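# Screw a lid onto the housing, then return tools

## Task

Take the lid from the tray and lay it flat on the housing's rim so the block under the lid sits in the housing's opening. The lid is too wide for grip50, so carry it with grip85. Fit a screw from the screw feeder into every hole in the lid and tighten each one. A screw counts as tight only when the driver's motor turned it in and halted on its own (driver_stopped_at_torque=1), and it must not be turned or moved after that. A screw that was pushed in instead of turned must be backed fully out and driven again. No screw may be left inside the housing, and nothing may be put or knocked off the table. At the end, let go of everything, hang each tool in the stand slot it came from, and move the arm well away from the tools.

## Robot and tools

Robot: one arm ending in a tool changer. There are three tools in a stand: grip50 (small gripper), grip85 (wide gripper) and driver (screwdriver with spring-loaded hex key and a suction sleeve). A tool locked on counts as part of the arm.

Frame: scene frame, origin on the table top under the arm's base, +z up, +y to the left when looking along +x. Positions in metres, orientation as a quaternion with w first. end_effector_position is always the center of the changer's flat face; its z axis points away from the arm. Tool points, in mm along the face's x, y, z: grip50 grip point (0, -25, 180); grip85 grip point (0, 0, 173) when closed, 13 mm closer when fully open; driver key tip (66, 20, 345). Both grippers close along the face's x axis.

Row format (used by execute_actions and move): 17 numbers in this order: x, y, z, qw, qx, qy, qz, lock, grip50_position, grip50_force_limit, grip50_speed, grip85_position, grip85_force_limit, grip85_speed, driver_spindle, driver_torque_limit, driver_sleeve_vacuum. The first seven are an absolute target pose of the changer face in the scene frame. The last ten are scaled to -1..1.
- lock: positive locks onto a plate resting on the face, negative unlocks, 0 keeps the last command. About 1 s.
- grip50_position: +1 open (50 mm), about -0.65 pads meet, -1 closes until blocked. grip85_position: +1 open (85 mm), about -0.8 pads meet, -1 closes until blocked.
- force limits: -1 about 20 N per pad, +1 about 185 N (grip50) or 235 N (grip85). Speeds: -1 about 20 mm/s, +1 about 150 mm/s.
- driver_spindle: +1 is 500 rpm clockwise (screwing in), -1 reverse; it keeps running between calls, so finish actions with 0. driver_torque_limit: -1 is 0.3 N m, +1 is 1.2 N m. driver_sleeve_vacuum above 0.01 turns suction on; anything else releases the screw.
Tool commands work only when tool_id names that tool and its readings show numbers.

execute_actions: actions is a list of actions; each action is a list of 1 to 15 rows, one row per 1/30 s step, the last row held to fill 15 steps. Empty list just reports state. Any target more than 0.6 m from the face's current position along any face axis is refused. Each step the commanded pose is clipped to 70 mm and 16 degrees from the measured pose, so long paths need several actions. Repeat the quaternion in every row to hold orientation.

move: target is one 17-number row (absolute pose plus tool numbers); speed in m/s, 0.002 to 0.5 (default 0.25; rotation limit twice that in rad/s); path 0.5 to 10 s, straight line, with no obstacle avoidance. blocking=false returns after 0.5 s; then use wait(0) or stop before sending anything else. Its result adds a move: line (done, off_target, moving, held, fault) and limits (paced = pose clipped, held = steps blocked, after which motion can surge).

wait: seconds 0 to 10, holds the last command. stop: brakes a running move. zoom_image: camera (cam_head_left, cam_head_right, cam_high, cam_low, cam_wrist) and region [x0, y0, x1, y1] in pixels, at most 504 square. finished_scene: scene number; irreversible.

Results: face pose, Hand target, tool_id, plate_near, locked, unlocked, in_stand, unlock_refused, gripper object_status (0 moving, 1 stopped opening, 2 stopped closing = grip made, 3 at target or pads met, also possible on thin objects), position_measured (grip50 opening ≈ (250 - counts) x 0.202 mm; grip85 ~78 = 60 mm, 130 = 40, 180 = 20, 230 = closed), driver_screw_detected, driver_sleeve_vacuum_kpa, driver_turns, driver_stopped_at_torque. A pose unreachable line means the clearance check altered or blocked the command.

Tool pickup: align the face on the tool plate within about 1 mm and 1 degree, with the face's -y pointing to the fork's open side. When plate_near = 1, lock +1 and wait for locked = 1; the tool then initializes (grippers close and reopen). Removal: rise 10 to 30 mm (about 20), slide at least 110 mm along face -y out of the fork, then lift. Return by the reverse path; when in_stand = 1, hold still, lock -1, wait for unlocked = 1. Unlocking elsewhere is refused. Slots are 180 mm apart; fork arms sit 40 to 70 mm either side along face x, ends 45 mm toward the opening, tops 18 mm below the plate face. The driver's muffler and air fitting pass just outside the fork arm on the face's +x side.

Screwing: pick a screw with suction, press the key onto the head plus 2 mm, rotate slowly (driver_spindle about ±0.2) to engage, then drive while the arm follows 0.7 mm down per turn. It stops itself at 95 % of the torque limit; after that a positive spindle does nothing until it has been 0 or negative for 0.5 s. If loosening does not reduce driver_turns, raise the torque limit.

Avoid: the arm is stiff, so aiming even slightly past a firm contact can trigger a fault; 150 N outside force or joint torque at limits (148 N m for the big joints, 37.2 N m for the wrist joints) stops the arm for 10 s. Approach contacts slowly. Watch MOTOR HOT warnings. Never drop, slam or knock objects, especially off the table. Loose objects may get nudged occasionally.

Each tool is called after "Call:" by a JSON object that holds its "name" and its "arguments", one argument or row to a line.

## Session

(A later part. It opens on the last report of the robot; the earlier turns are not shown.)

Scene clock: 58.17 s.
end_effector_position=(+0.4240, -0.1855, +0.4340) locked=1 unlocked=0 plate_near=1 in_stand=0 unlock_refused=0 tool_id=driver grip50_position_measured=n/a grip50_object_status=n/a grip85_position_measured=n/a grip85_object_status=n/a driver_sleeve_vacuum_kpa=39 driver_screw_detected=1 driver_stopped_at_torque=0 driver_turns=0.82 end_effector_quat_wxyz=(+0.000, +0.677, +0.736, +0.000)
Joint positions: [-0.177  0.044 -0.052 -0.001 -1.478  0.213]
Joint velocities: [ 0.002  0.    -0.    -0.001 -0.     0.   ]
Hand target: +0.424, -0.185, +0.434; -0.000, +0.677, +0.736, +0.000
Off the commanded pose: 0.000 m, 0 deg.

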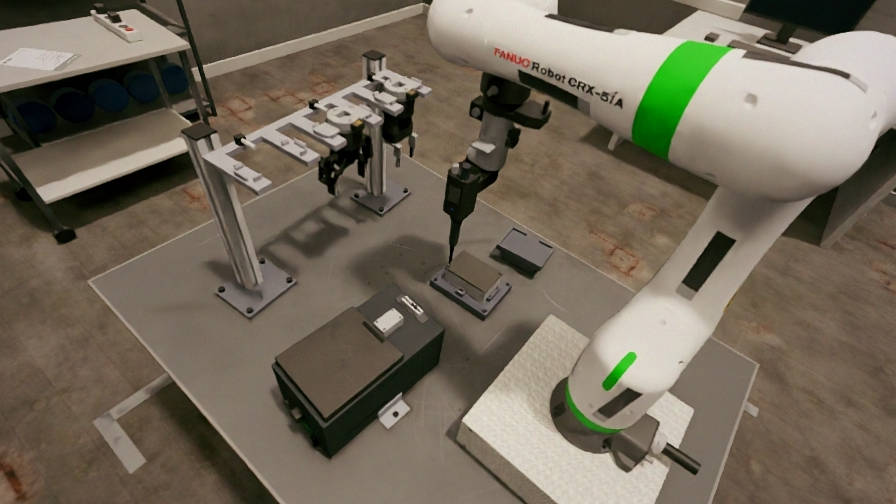

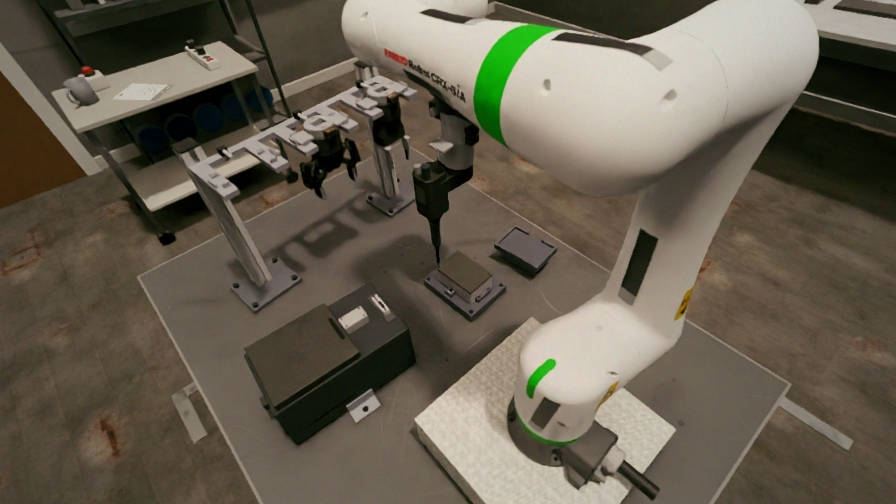

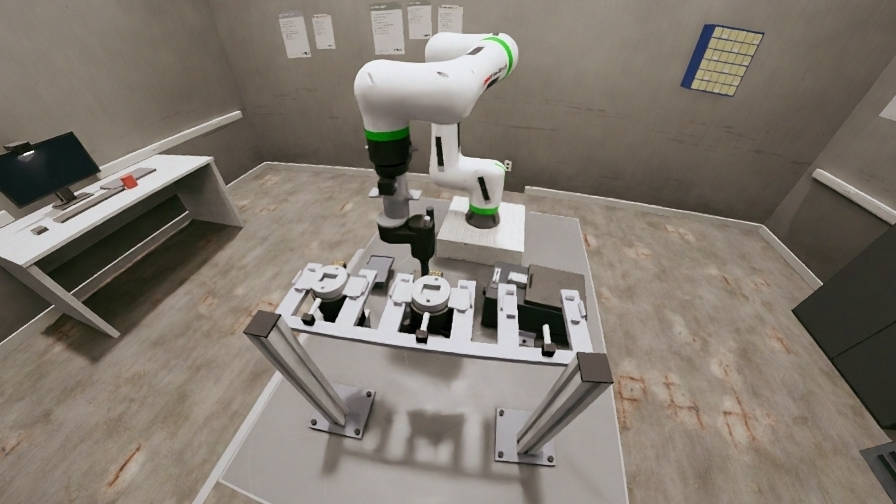

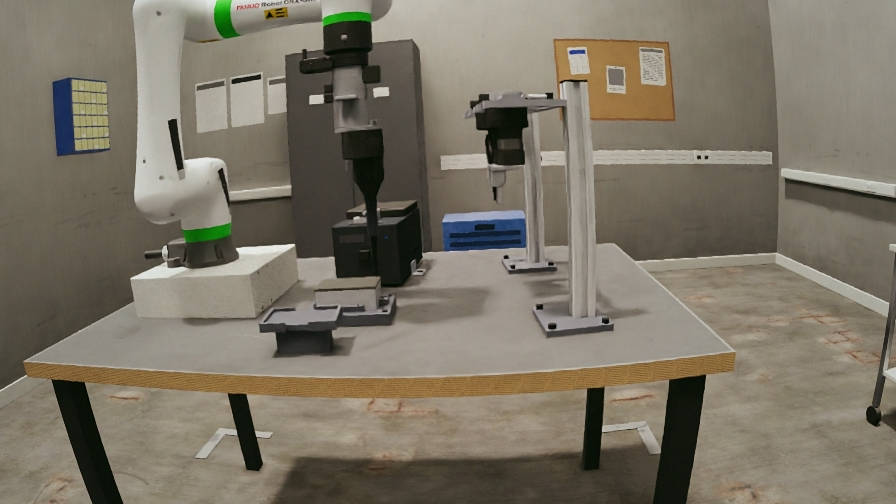

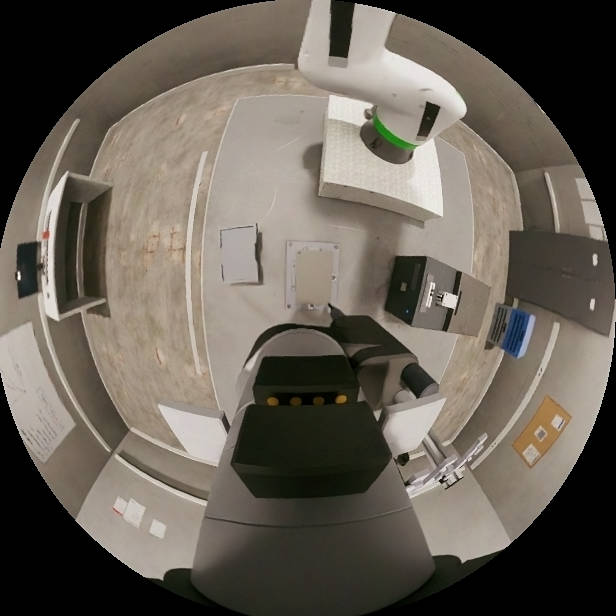

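Call:
{"name": "execute_actions", "arguments": {
  "actions": [
    [[0.4238,-0.1855,0.4295,0,0.677,0.736,0,0,1,0,0,1,0,0,0,0,1]],
    [[0.4238,-0.1855,0.4275,0,0.677,0.736,0,0,1,0,0,1,0,0,0,0,1]],
    [[0.4238,-0.1855,0.4255,0,0.677,0.736,0,0,1,0,0,1,0,0,0,0,1]],
    [[0.4238,-0.1855,0.4235,0,0.677,0.736,0,0,1,0,0,1,0,0,0,0,1]]
  ]
}}

Call:
{"name": "zoom_image", "arguments": {
  "camera": "cam_head_right",
  "region": [425,245,460,280]
}}

Call:
{"name": "zoom_image", "arguments": {
  "camera": "cam_head_left",
  "region": [435,245,470,280]
}}

Scene clock: 60.40 s.
end_effector_position=(+0.4238, -0.1855, +0.4235) locked=1 unlocked=0 plate_near=1 in_stand=0 unlock_refused=0 tool_id=driver grip50_position_measured=n/a grip50_object_status=n/a grip85_position_measured=n/a grip85_object_status=n/a driver_sleeve_vacuum_kpa=30 driver_screw_detected=0 driver_stopped_at_torque=0 driver_turns=0.82 end_effector_quat_wxyz=(+0.000, +0.677, +0.736, -0.000)
Joint positions: [-0.177  0.046 -0.074 -0.001 -1.454  0.213]
Joint velocities: [ 0.001  0.001  0.     0.    -0.001  0.   ]
Hand target: +0.424, -0.185, +0.424; -0.000, +0.677, +0.736, +0.000
Off the commanded pose: 0.000 m, 0 deg.

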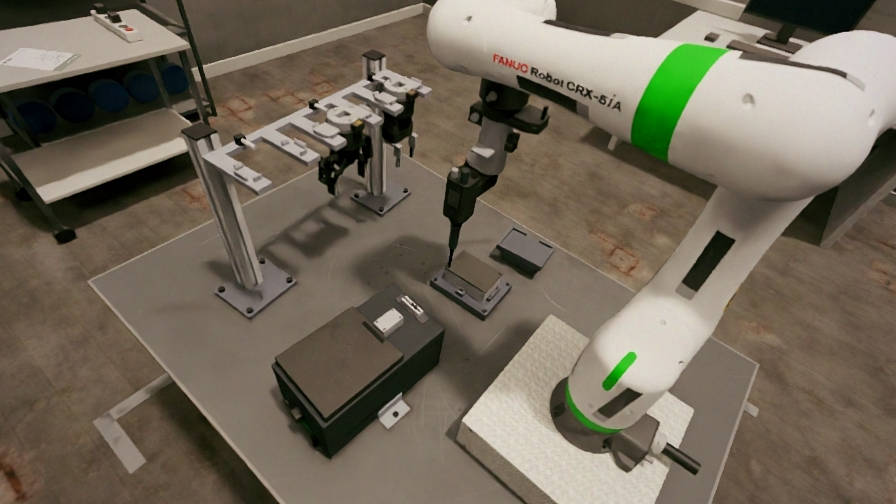

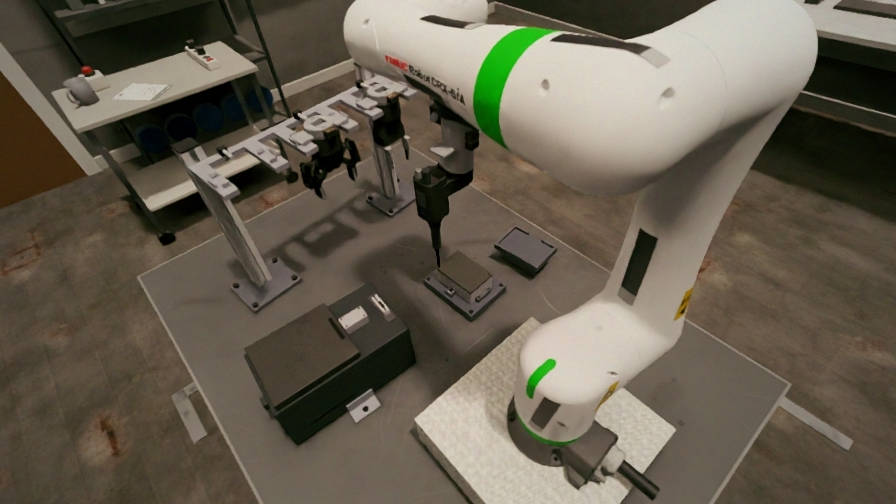

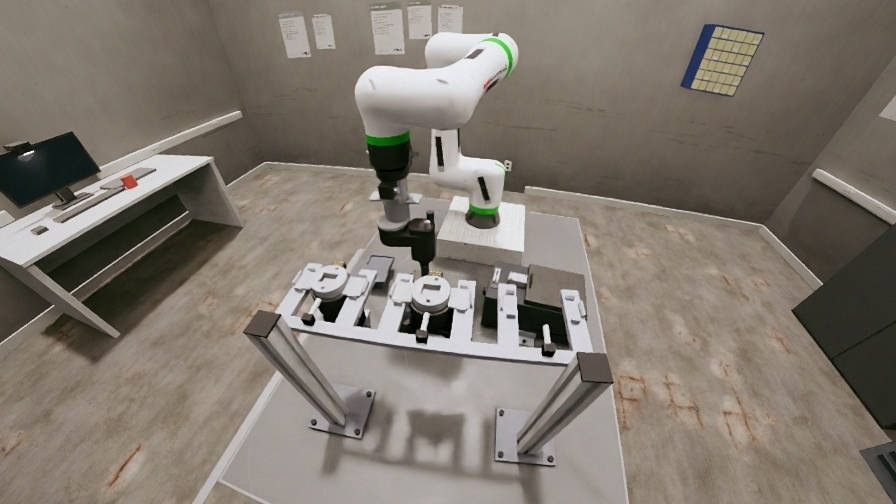

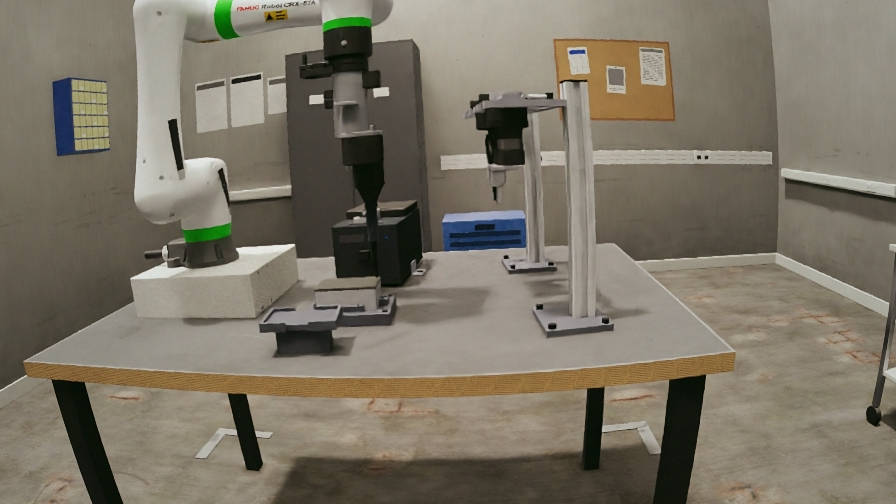

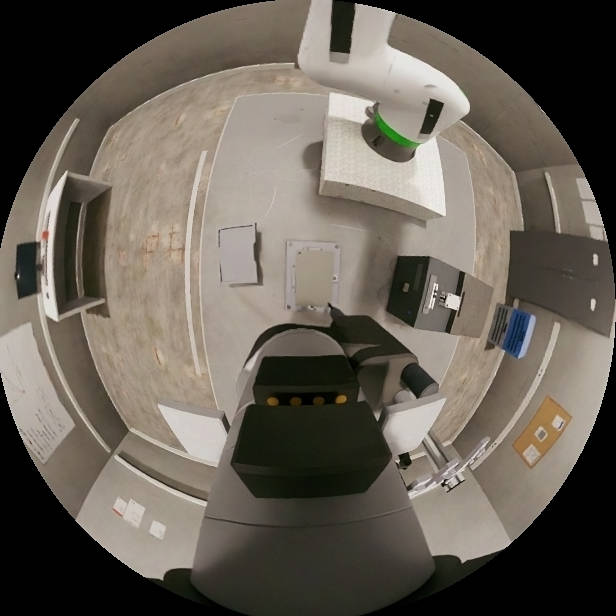

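Region (425, 245, 460, 280) of cam_head_right's 896x504 image, scaled by 14.400, with more detail than that image has.

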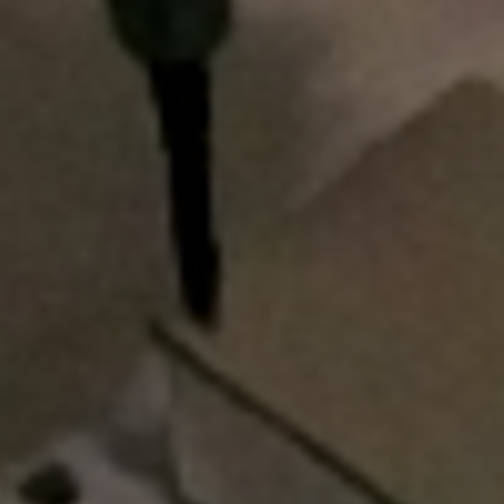

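Region (435, 245, 470, 280) of cam_head_left's 896x504 image, scaled by 14.400, with more detail than that image has.

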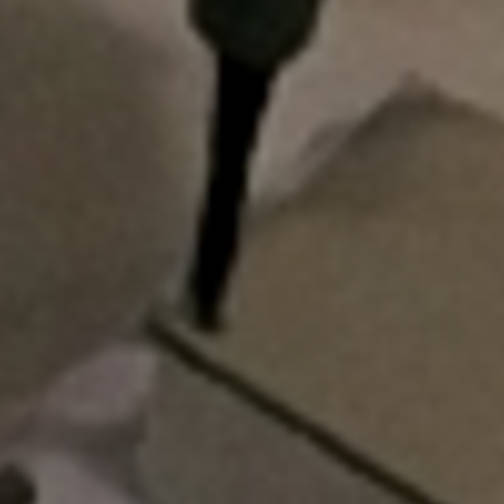

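Call:
{"name": "execute_actions", "arguments": {
  "actions": [
    [[0.4233,-0.1855,0.4235,0,0.677,0.736,0,0,1,0,0,1,0,0,0,0,1]]
  ]
}}

Scene clock: 61.03 s.
end_effector_position=(+0.4233, -0.1855, +0.4235) locked=1 unlocked=0 plate_near=1 in_stand=0 unlock_refused=0 tool_id=driver grip50_position_measured=n/a grip50_object_status=n/a grip85_position_measured=n/a grip85_object_status=n/a driver_sleeve_vacuum_kpa=37 driver_screw_detected=1 driver_stopped_at_torque=0 driver_turns=0.82 end_effector_quat_wxyz=(-0.000, +0.677, +0.736, +0.000)
Joint positions: [-0.177  0.045 -0.075 -0.001 -1.454  0.213]
Joint velocities: [-0.     0.     0.    -0.     0.    -0.001]
Hand target: +0.423, -0.186, +0.424; -0.000, +0.677, +0.736, -0.000
Off the commanded pose: 0.000 m, 0 deg.

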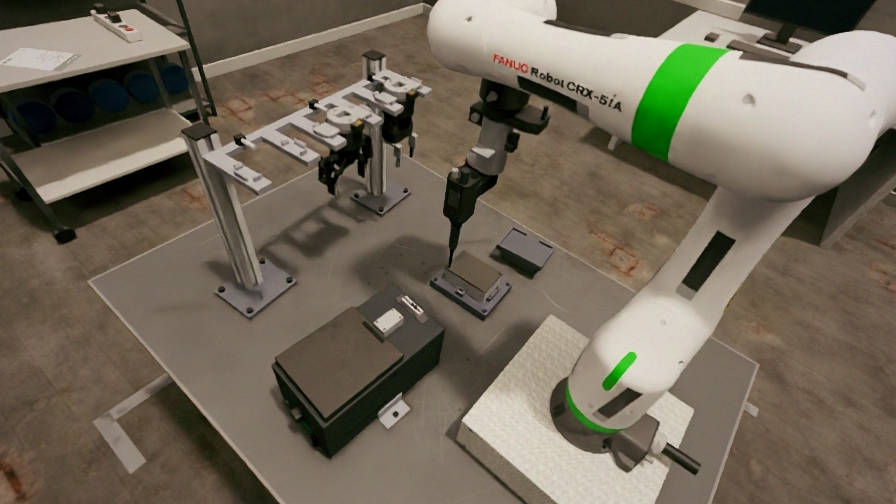

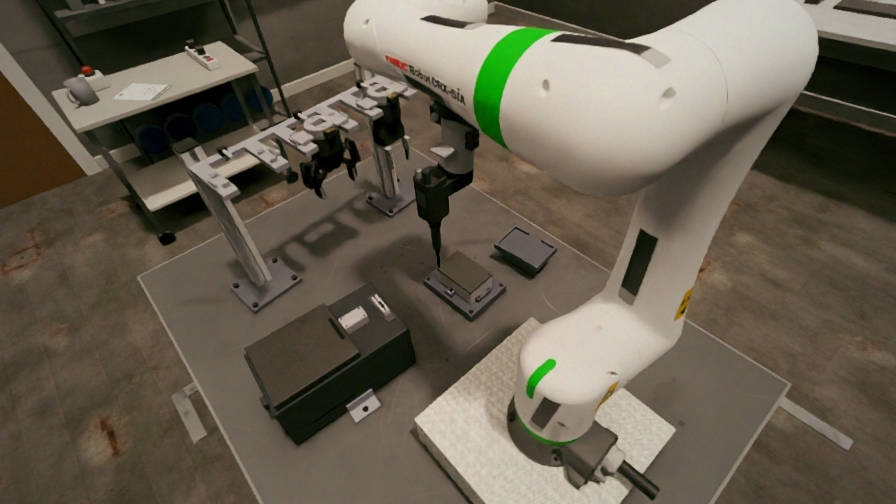

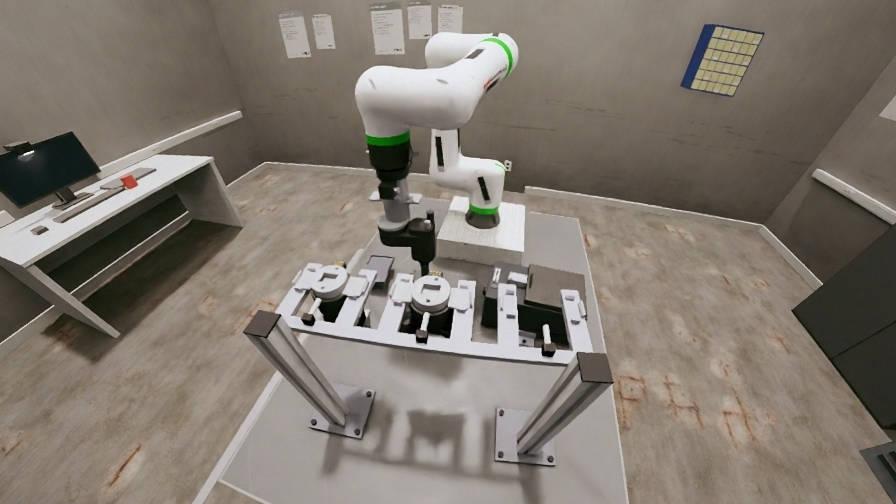

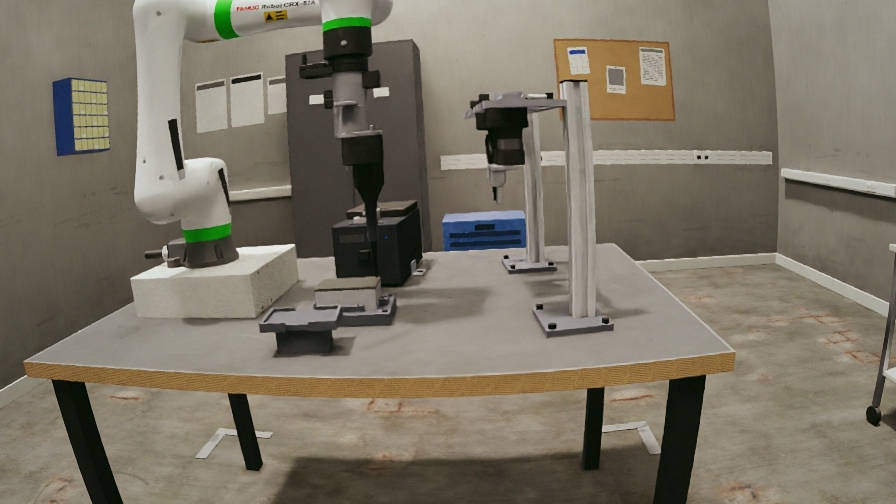

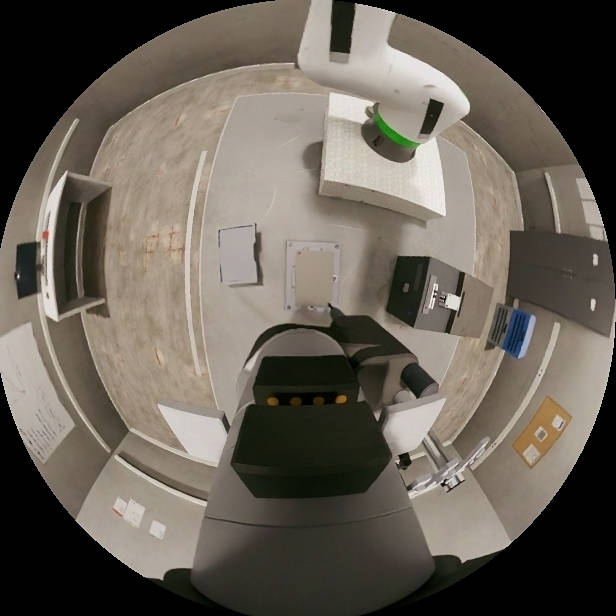

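Call:
{"name": "execute_actions", "arguments": {
  "actions": [
    [[0.4229,-0.1855,0.4232,0,0.677,0.736,0,0,1,0,0,1,0,0,0,0,1]],
    [[0.4229,-0.1855,0.422,0,0.677,0.736,0,0,1,0,0,1,0,0,0.15,0,1]],
    [[0.4229,-0.1855,0.421,0,0.677,0.736,0,0,1,0,0,1,0,0,0.2,0,1]],
    [[0.4229,-0.1855,0.4202,0,0.677,0.736,0,0,1,0,0,1,0,0,0.2,0,1]],
    [[0.4229,-0.1855,0.4194,0,0.677,0.736,0,0,1,0,0,1,0,0,0.2,0,1]],
    [[0.4229,-0.1855,0.4186,0,0.677,0.736,0,0,1,0,0,1,0,0,0.2,0,1]],
    [[0.4229,-0.1855,0.4178,0,0.677,0.736,0,0,1,0,0,1,0,0,0.2,0,1]],
    [[0.4229,-0.1855,0.4171,0,0.677,0.736,0,0,1,0,0,1,0,0,0.2,0,1]],
    [[0.4229,-0.1855,0.4164,0,0.677,0.736,0,0,1,0,0,1,0,0,0.2,0,1]],
    [[0.4229,-0.1855,0.4158,0,0.677,0.736,0,0,1,0,0,1,0,0,0.2,0,1]],
    [[0.4229,-0.1855,0.4152,0,0.677,0.736,0,0,1,0,0,1,0,0,0.2,0,1]],
    [[0.4229,-0.1855,0.4147,0,0.677,0.736,0,0,1,0,0,1,0,0,0.2,0,1]],
    [[0.4229,-0.1855,0.4147,0,0.677,0.736,0,0,1,0,0,1,0,0,0,0,0]]
  ]
}}

Scene clock: 68.00 s.
end_effector_position=(+0.4229, -0.1855, +0.4147) locked=1 unlocked=0 plate_near=1 in_stand=0 unlock_refused=0 tool_id=driver grip50_position_measured=n/a grip50_object_status=n/a grip85_position_measured=n/a grip85_object_status=n/a driver_sleeve_vacuum_kpa=0 driver_screw_detected=0 driver_stopped_at_torque=1 driver_turns=9.35 end_effector_quat_wxyz=(+0.000, +0.677, +0.736, +0.000)
Joint positions: [-0.177  0.047 -0.094 -0.001 -1.433  0.213]
Joint velocities: [-0.     0.001  0.     0.001  0.     0.   ]
Hand target: +0.423, -0.185, +0.415; +0.000, +0.677, +0.736, +0.000
Off the commanded pose: 0.000 m, 0 deg.

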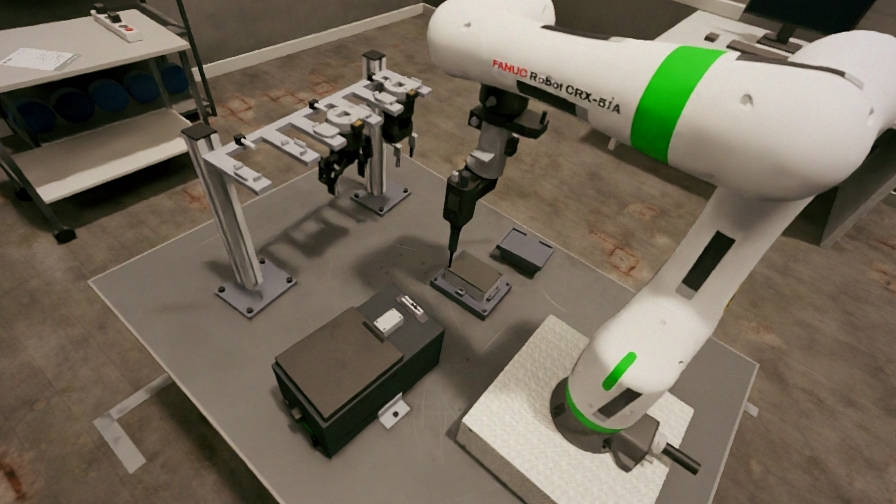

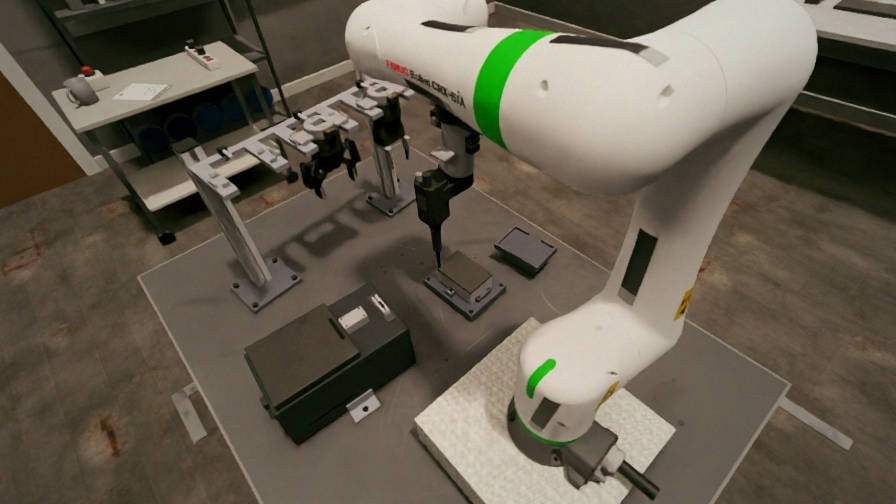

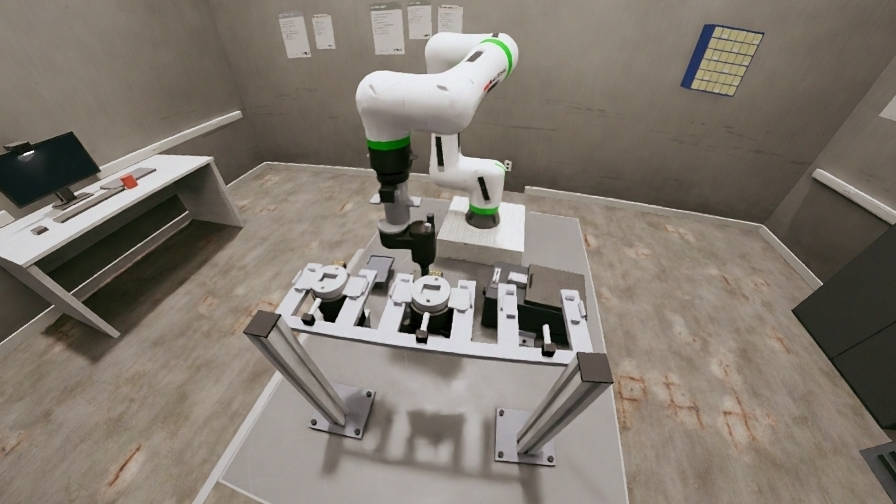

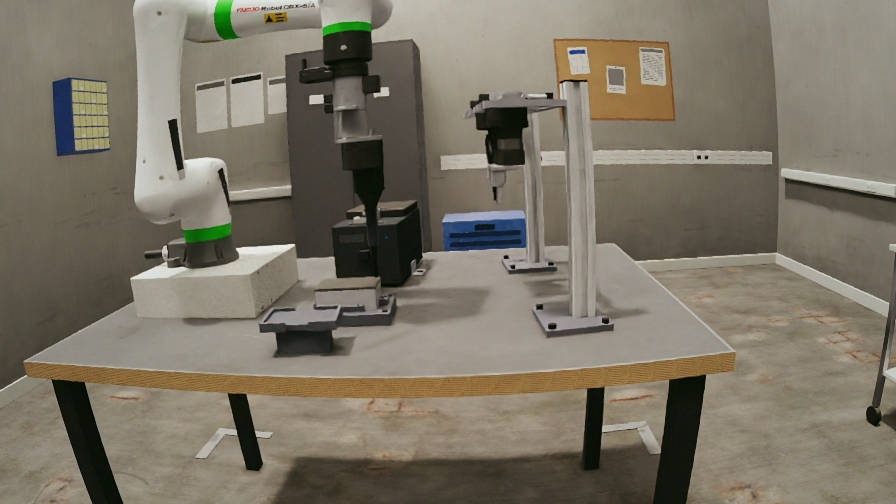

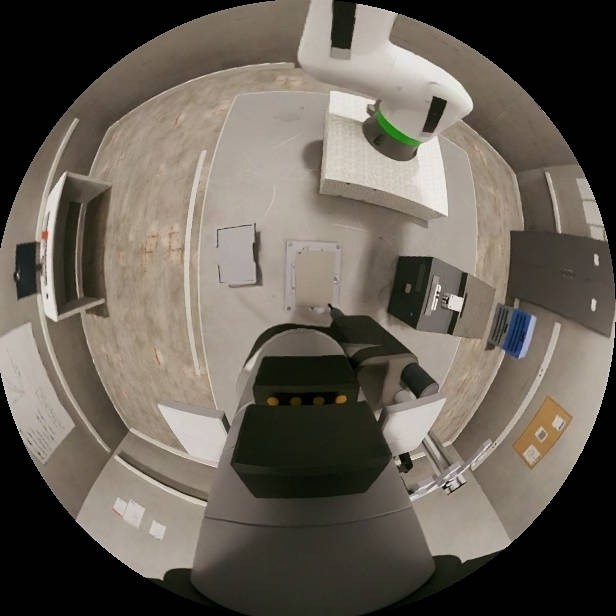

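Call:
{"name": "execute_actions", "arguments": {
  "actions": [
    [[0.4229,-0.1855,0.43,0,0.677,0.736,0,0,1,0,0,1,0,0,0,0,0]],
    [[0.41,-0.15,0.49,0,0.677,0.736,0,0,1,0,0,1,0,0,0,0,0]],
    [[0.39,-0.09,0.535,0,0.677,0.736,0,0,1,0,0,1,0,0,0,0,0]],
    [[0.37,-0.03,0.54,0,0.677,0.736,0,0,1,0,0,1,0,0,0,0,0]],
    [[0.357,0.0187,0.53,0,0.677,0.736,0,0,1,0,0,1,0,0,0,0,0]],
    [[0.357,0.0187,0.517,0,0.677,0.736,0,0,1,0,0,1,0,0,0,0,0]],
    [[0.357,0.0187,0.516,0,0.677,0.736,0,0,1,0,0,1,0,0,0,0,0]]
  ]
}}

Call:
{"name": "zoom_image", "arguments": {
  "camera": "cam_head_left",
  "region": [398,285,433,320]
}}

Call:
{"name": "zoom_image", "arguments": {
  "camera": "cam_wrist",
  "region": [315,285,345,315]
}}

Call:
{"name": "zoom_image", "arguments": {
  "camera": "cam_low",
  "region": [340,190,390,230]
}}

Call:
{"name": "zoom_image", "arguments": {
  "camera": "cam_head_right",
  "region": [365,285,400,320]
}}

Scene clock: 71.93 s.
end_effector_position=(+0.3570, +0.0187, +0.5160) locked=1 unlocked=0 plate_near=1 in_stand=0 unlock_refused=0 tool_id=driver grip50_position_measured=n/a grip50_object_status=n/a grip85_position_measured=n/a grip85_object_status=n/a driver_sleeve_vacuum_kpa=0 driver_screw_detected=0 driver_stopped_at_torque=1 driver_turns=9.35 end_effector_quat_wxyz=(+0.000, +0.677, +0.736, -0.000)
Joint positions: [ 0.372 -0.227 -0.106 -0.003 -1.694 -0.336]
Joint velocities: [ 0.     0.     0.001 -0.     0.001 -0.   ]
Hand target: +0.357, +0.019, +0.516; +0.000, +0.677, +0.736, -0.000
Off the commanded pose: 0.000 m, 0 deg.

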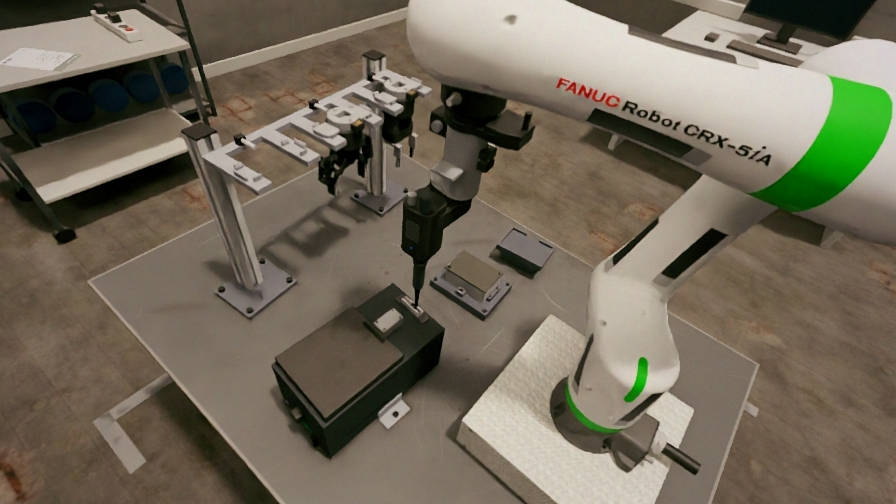

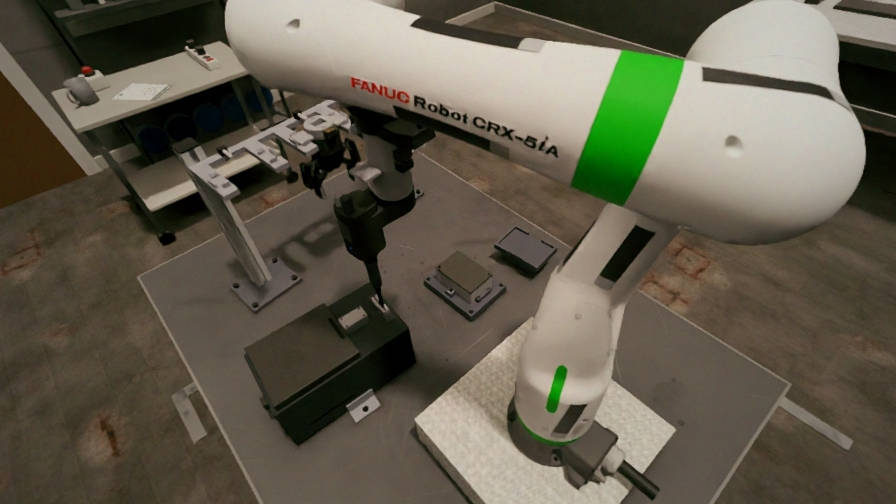

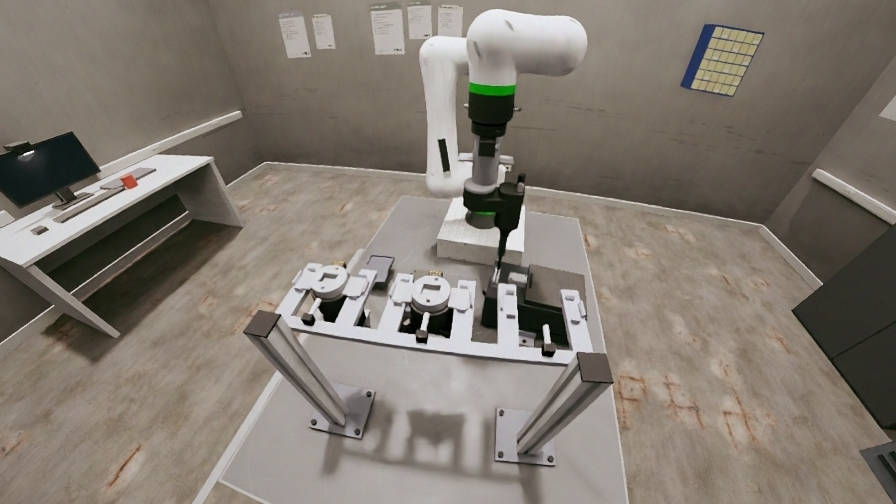

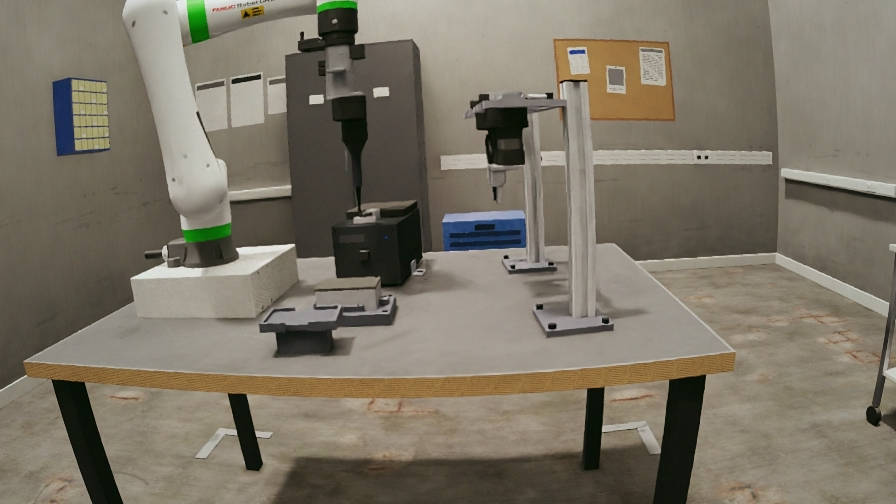

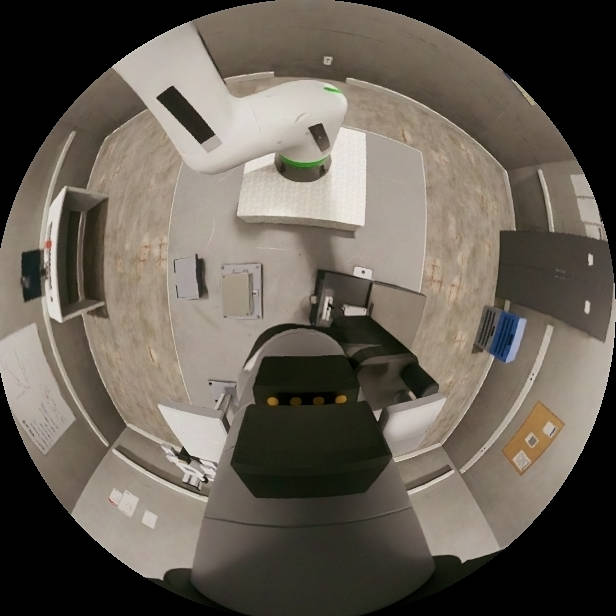

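Region (398, 285, 433, 320) of cam_head_left's 896x504 image, scaled by 14.400, with more detail than that image has.

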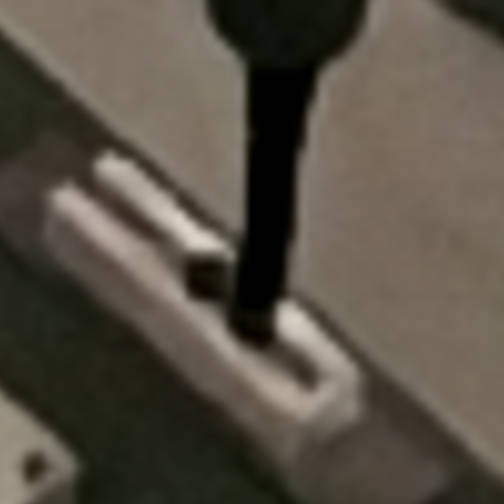

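Region (315, 285, 345, 315) of cam_wrist's 616x616 image, scaled by 16.800, with more detail than that image has.

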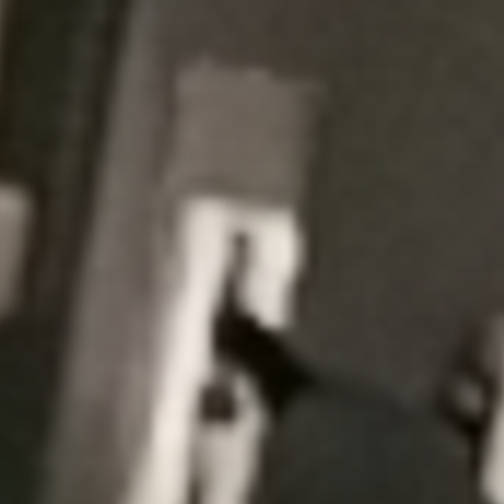

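Region (340, 190, 390, 230) of cam_low's 896x504 image, scaled by 10.080, with more detail than that image has; it fills the top 403 rows of this view, and the rest is white.

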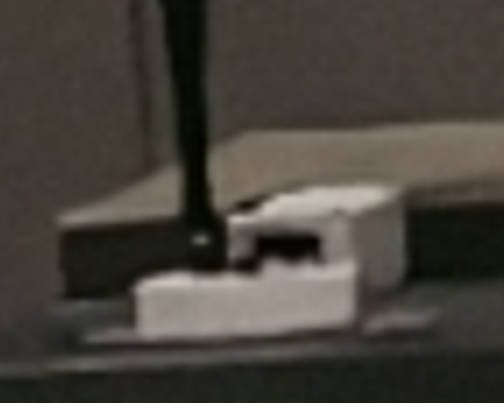

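Region (365, 285, 400, 320) of cam_head_right's 896x504 image, scaled by 14.400, with more detail than that image has.

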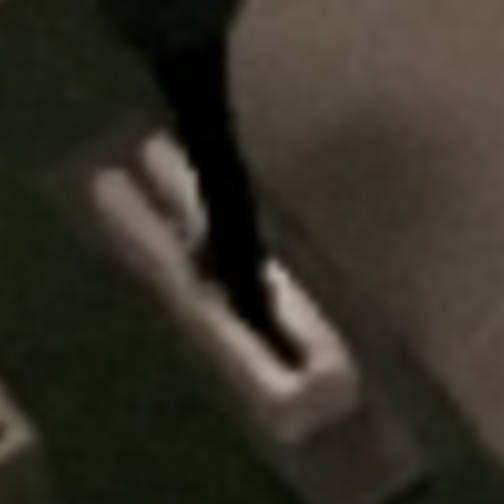

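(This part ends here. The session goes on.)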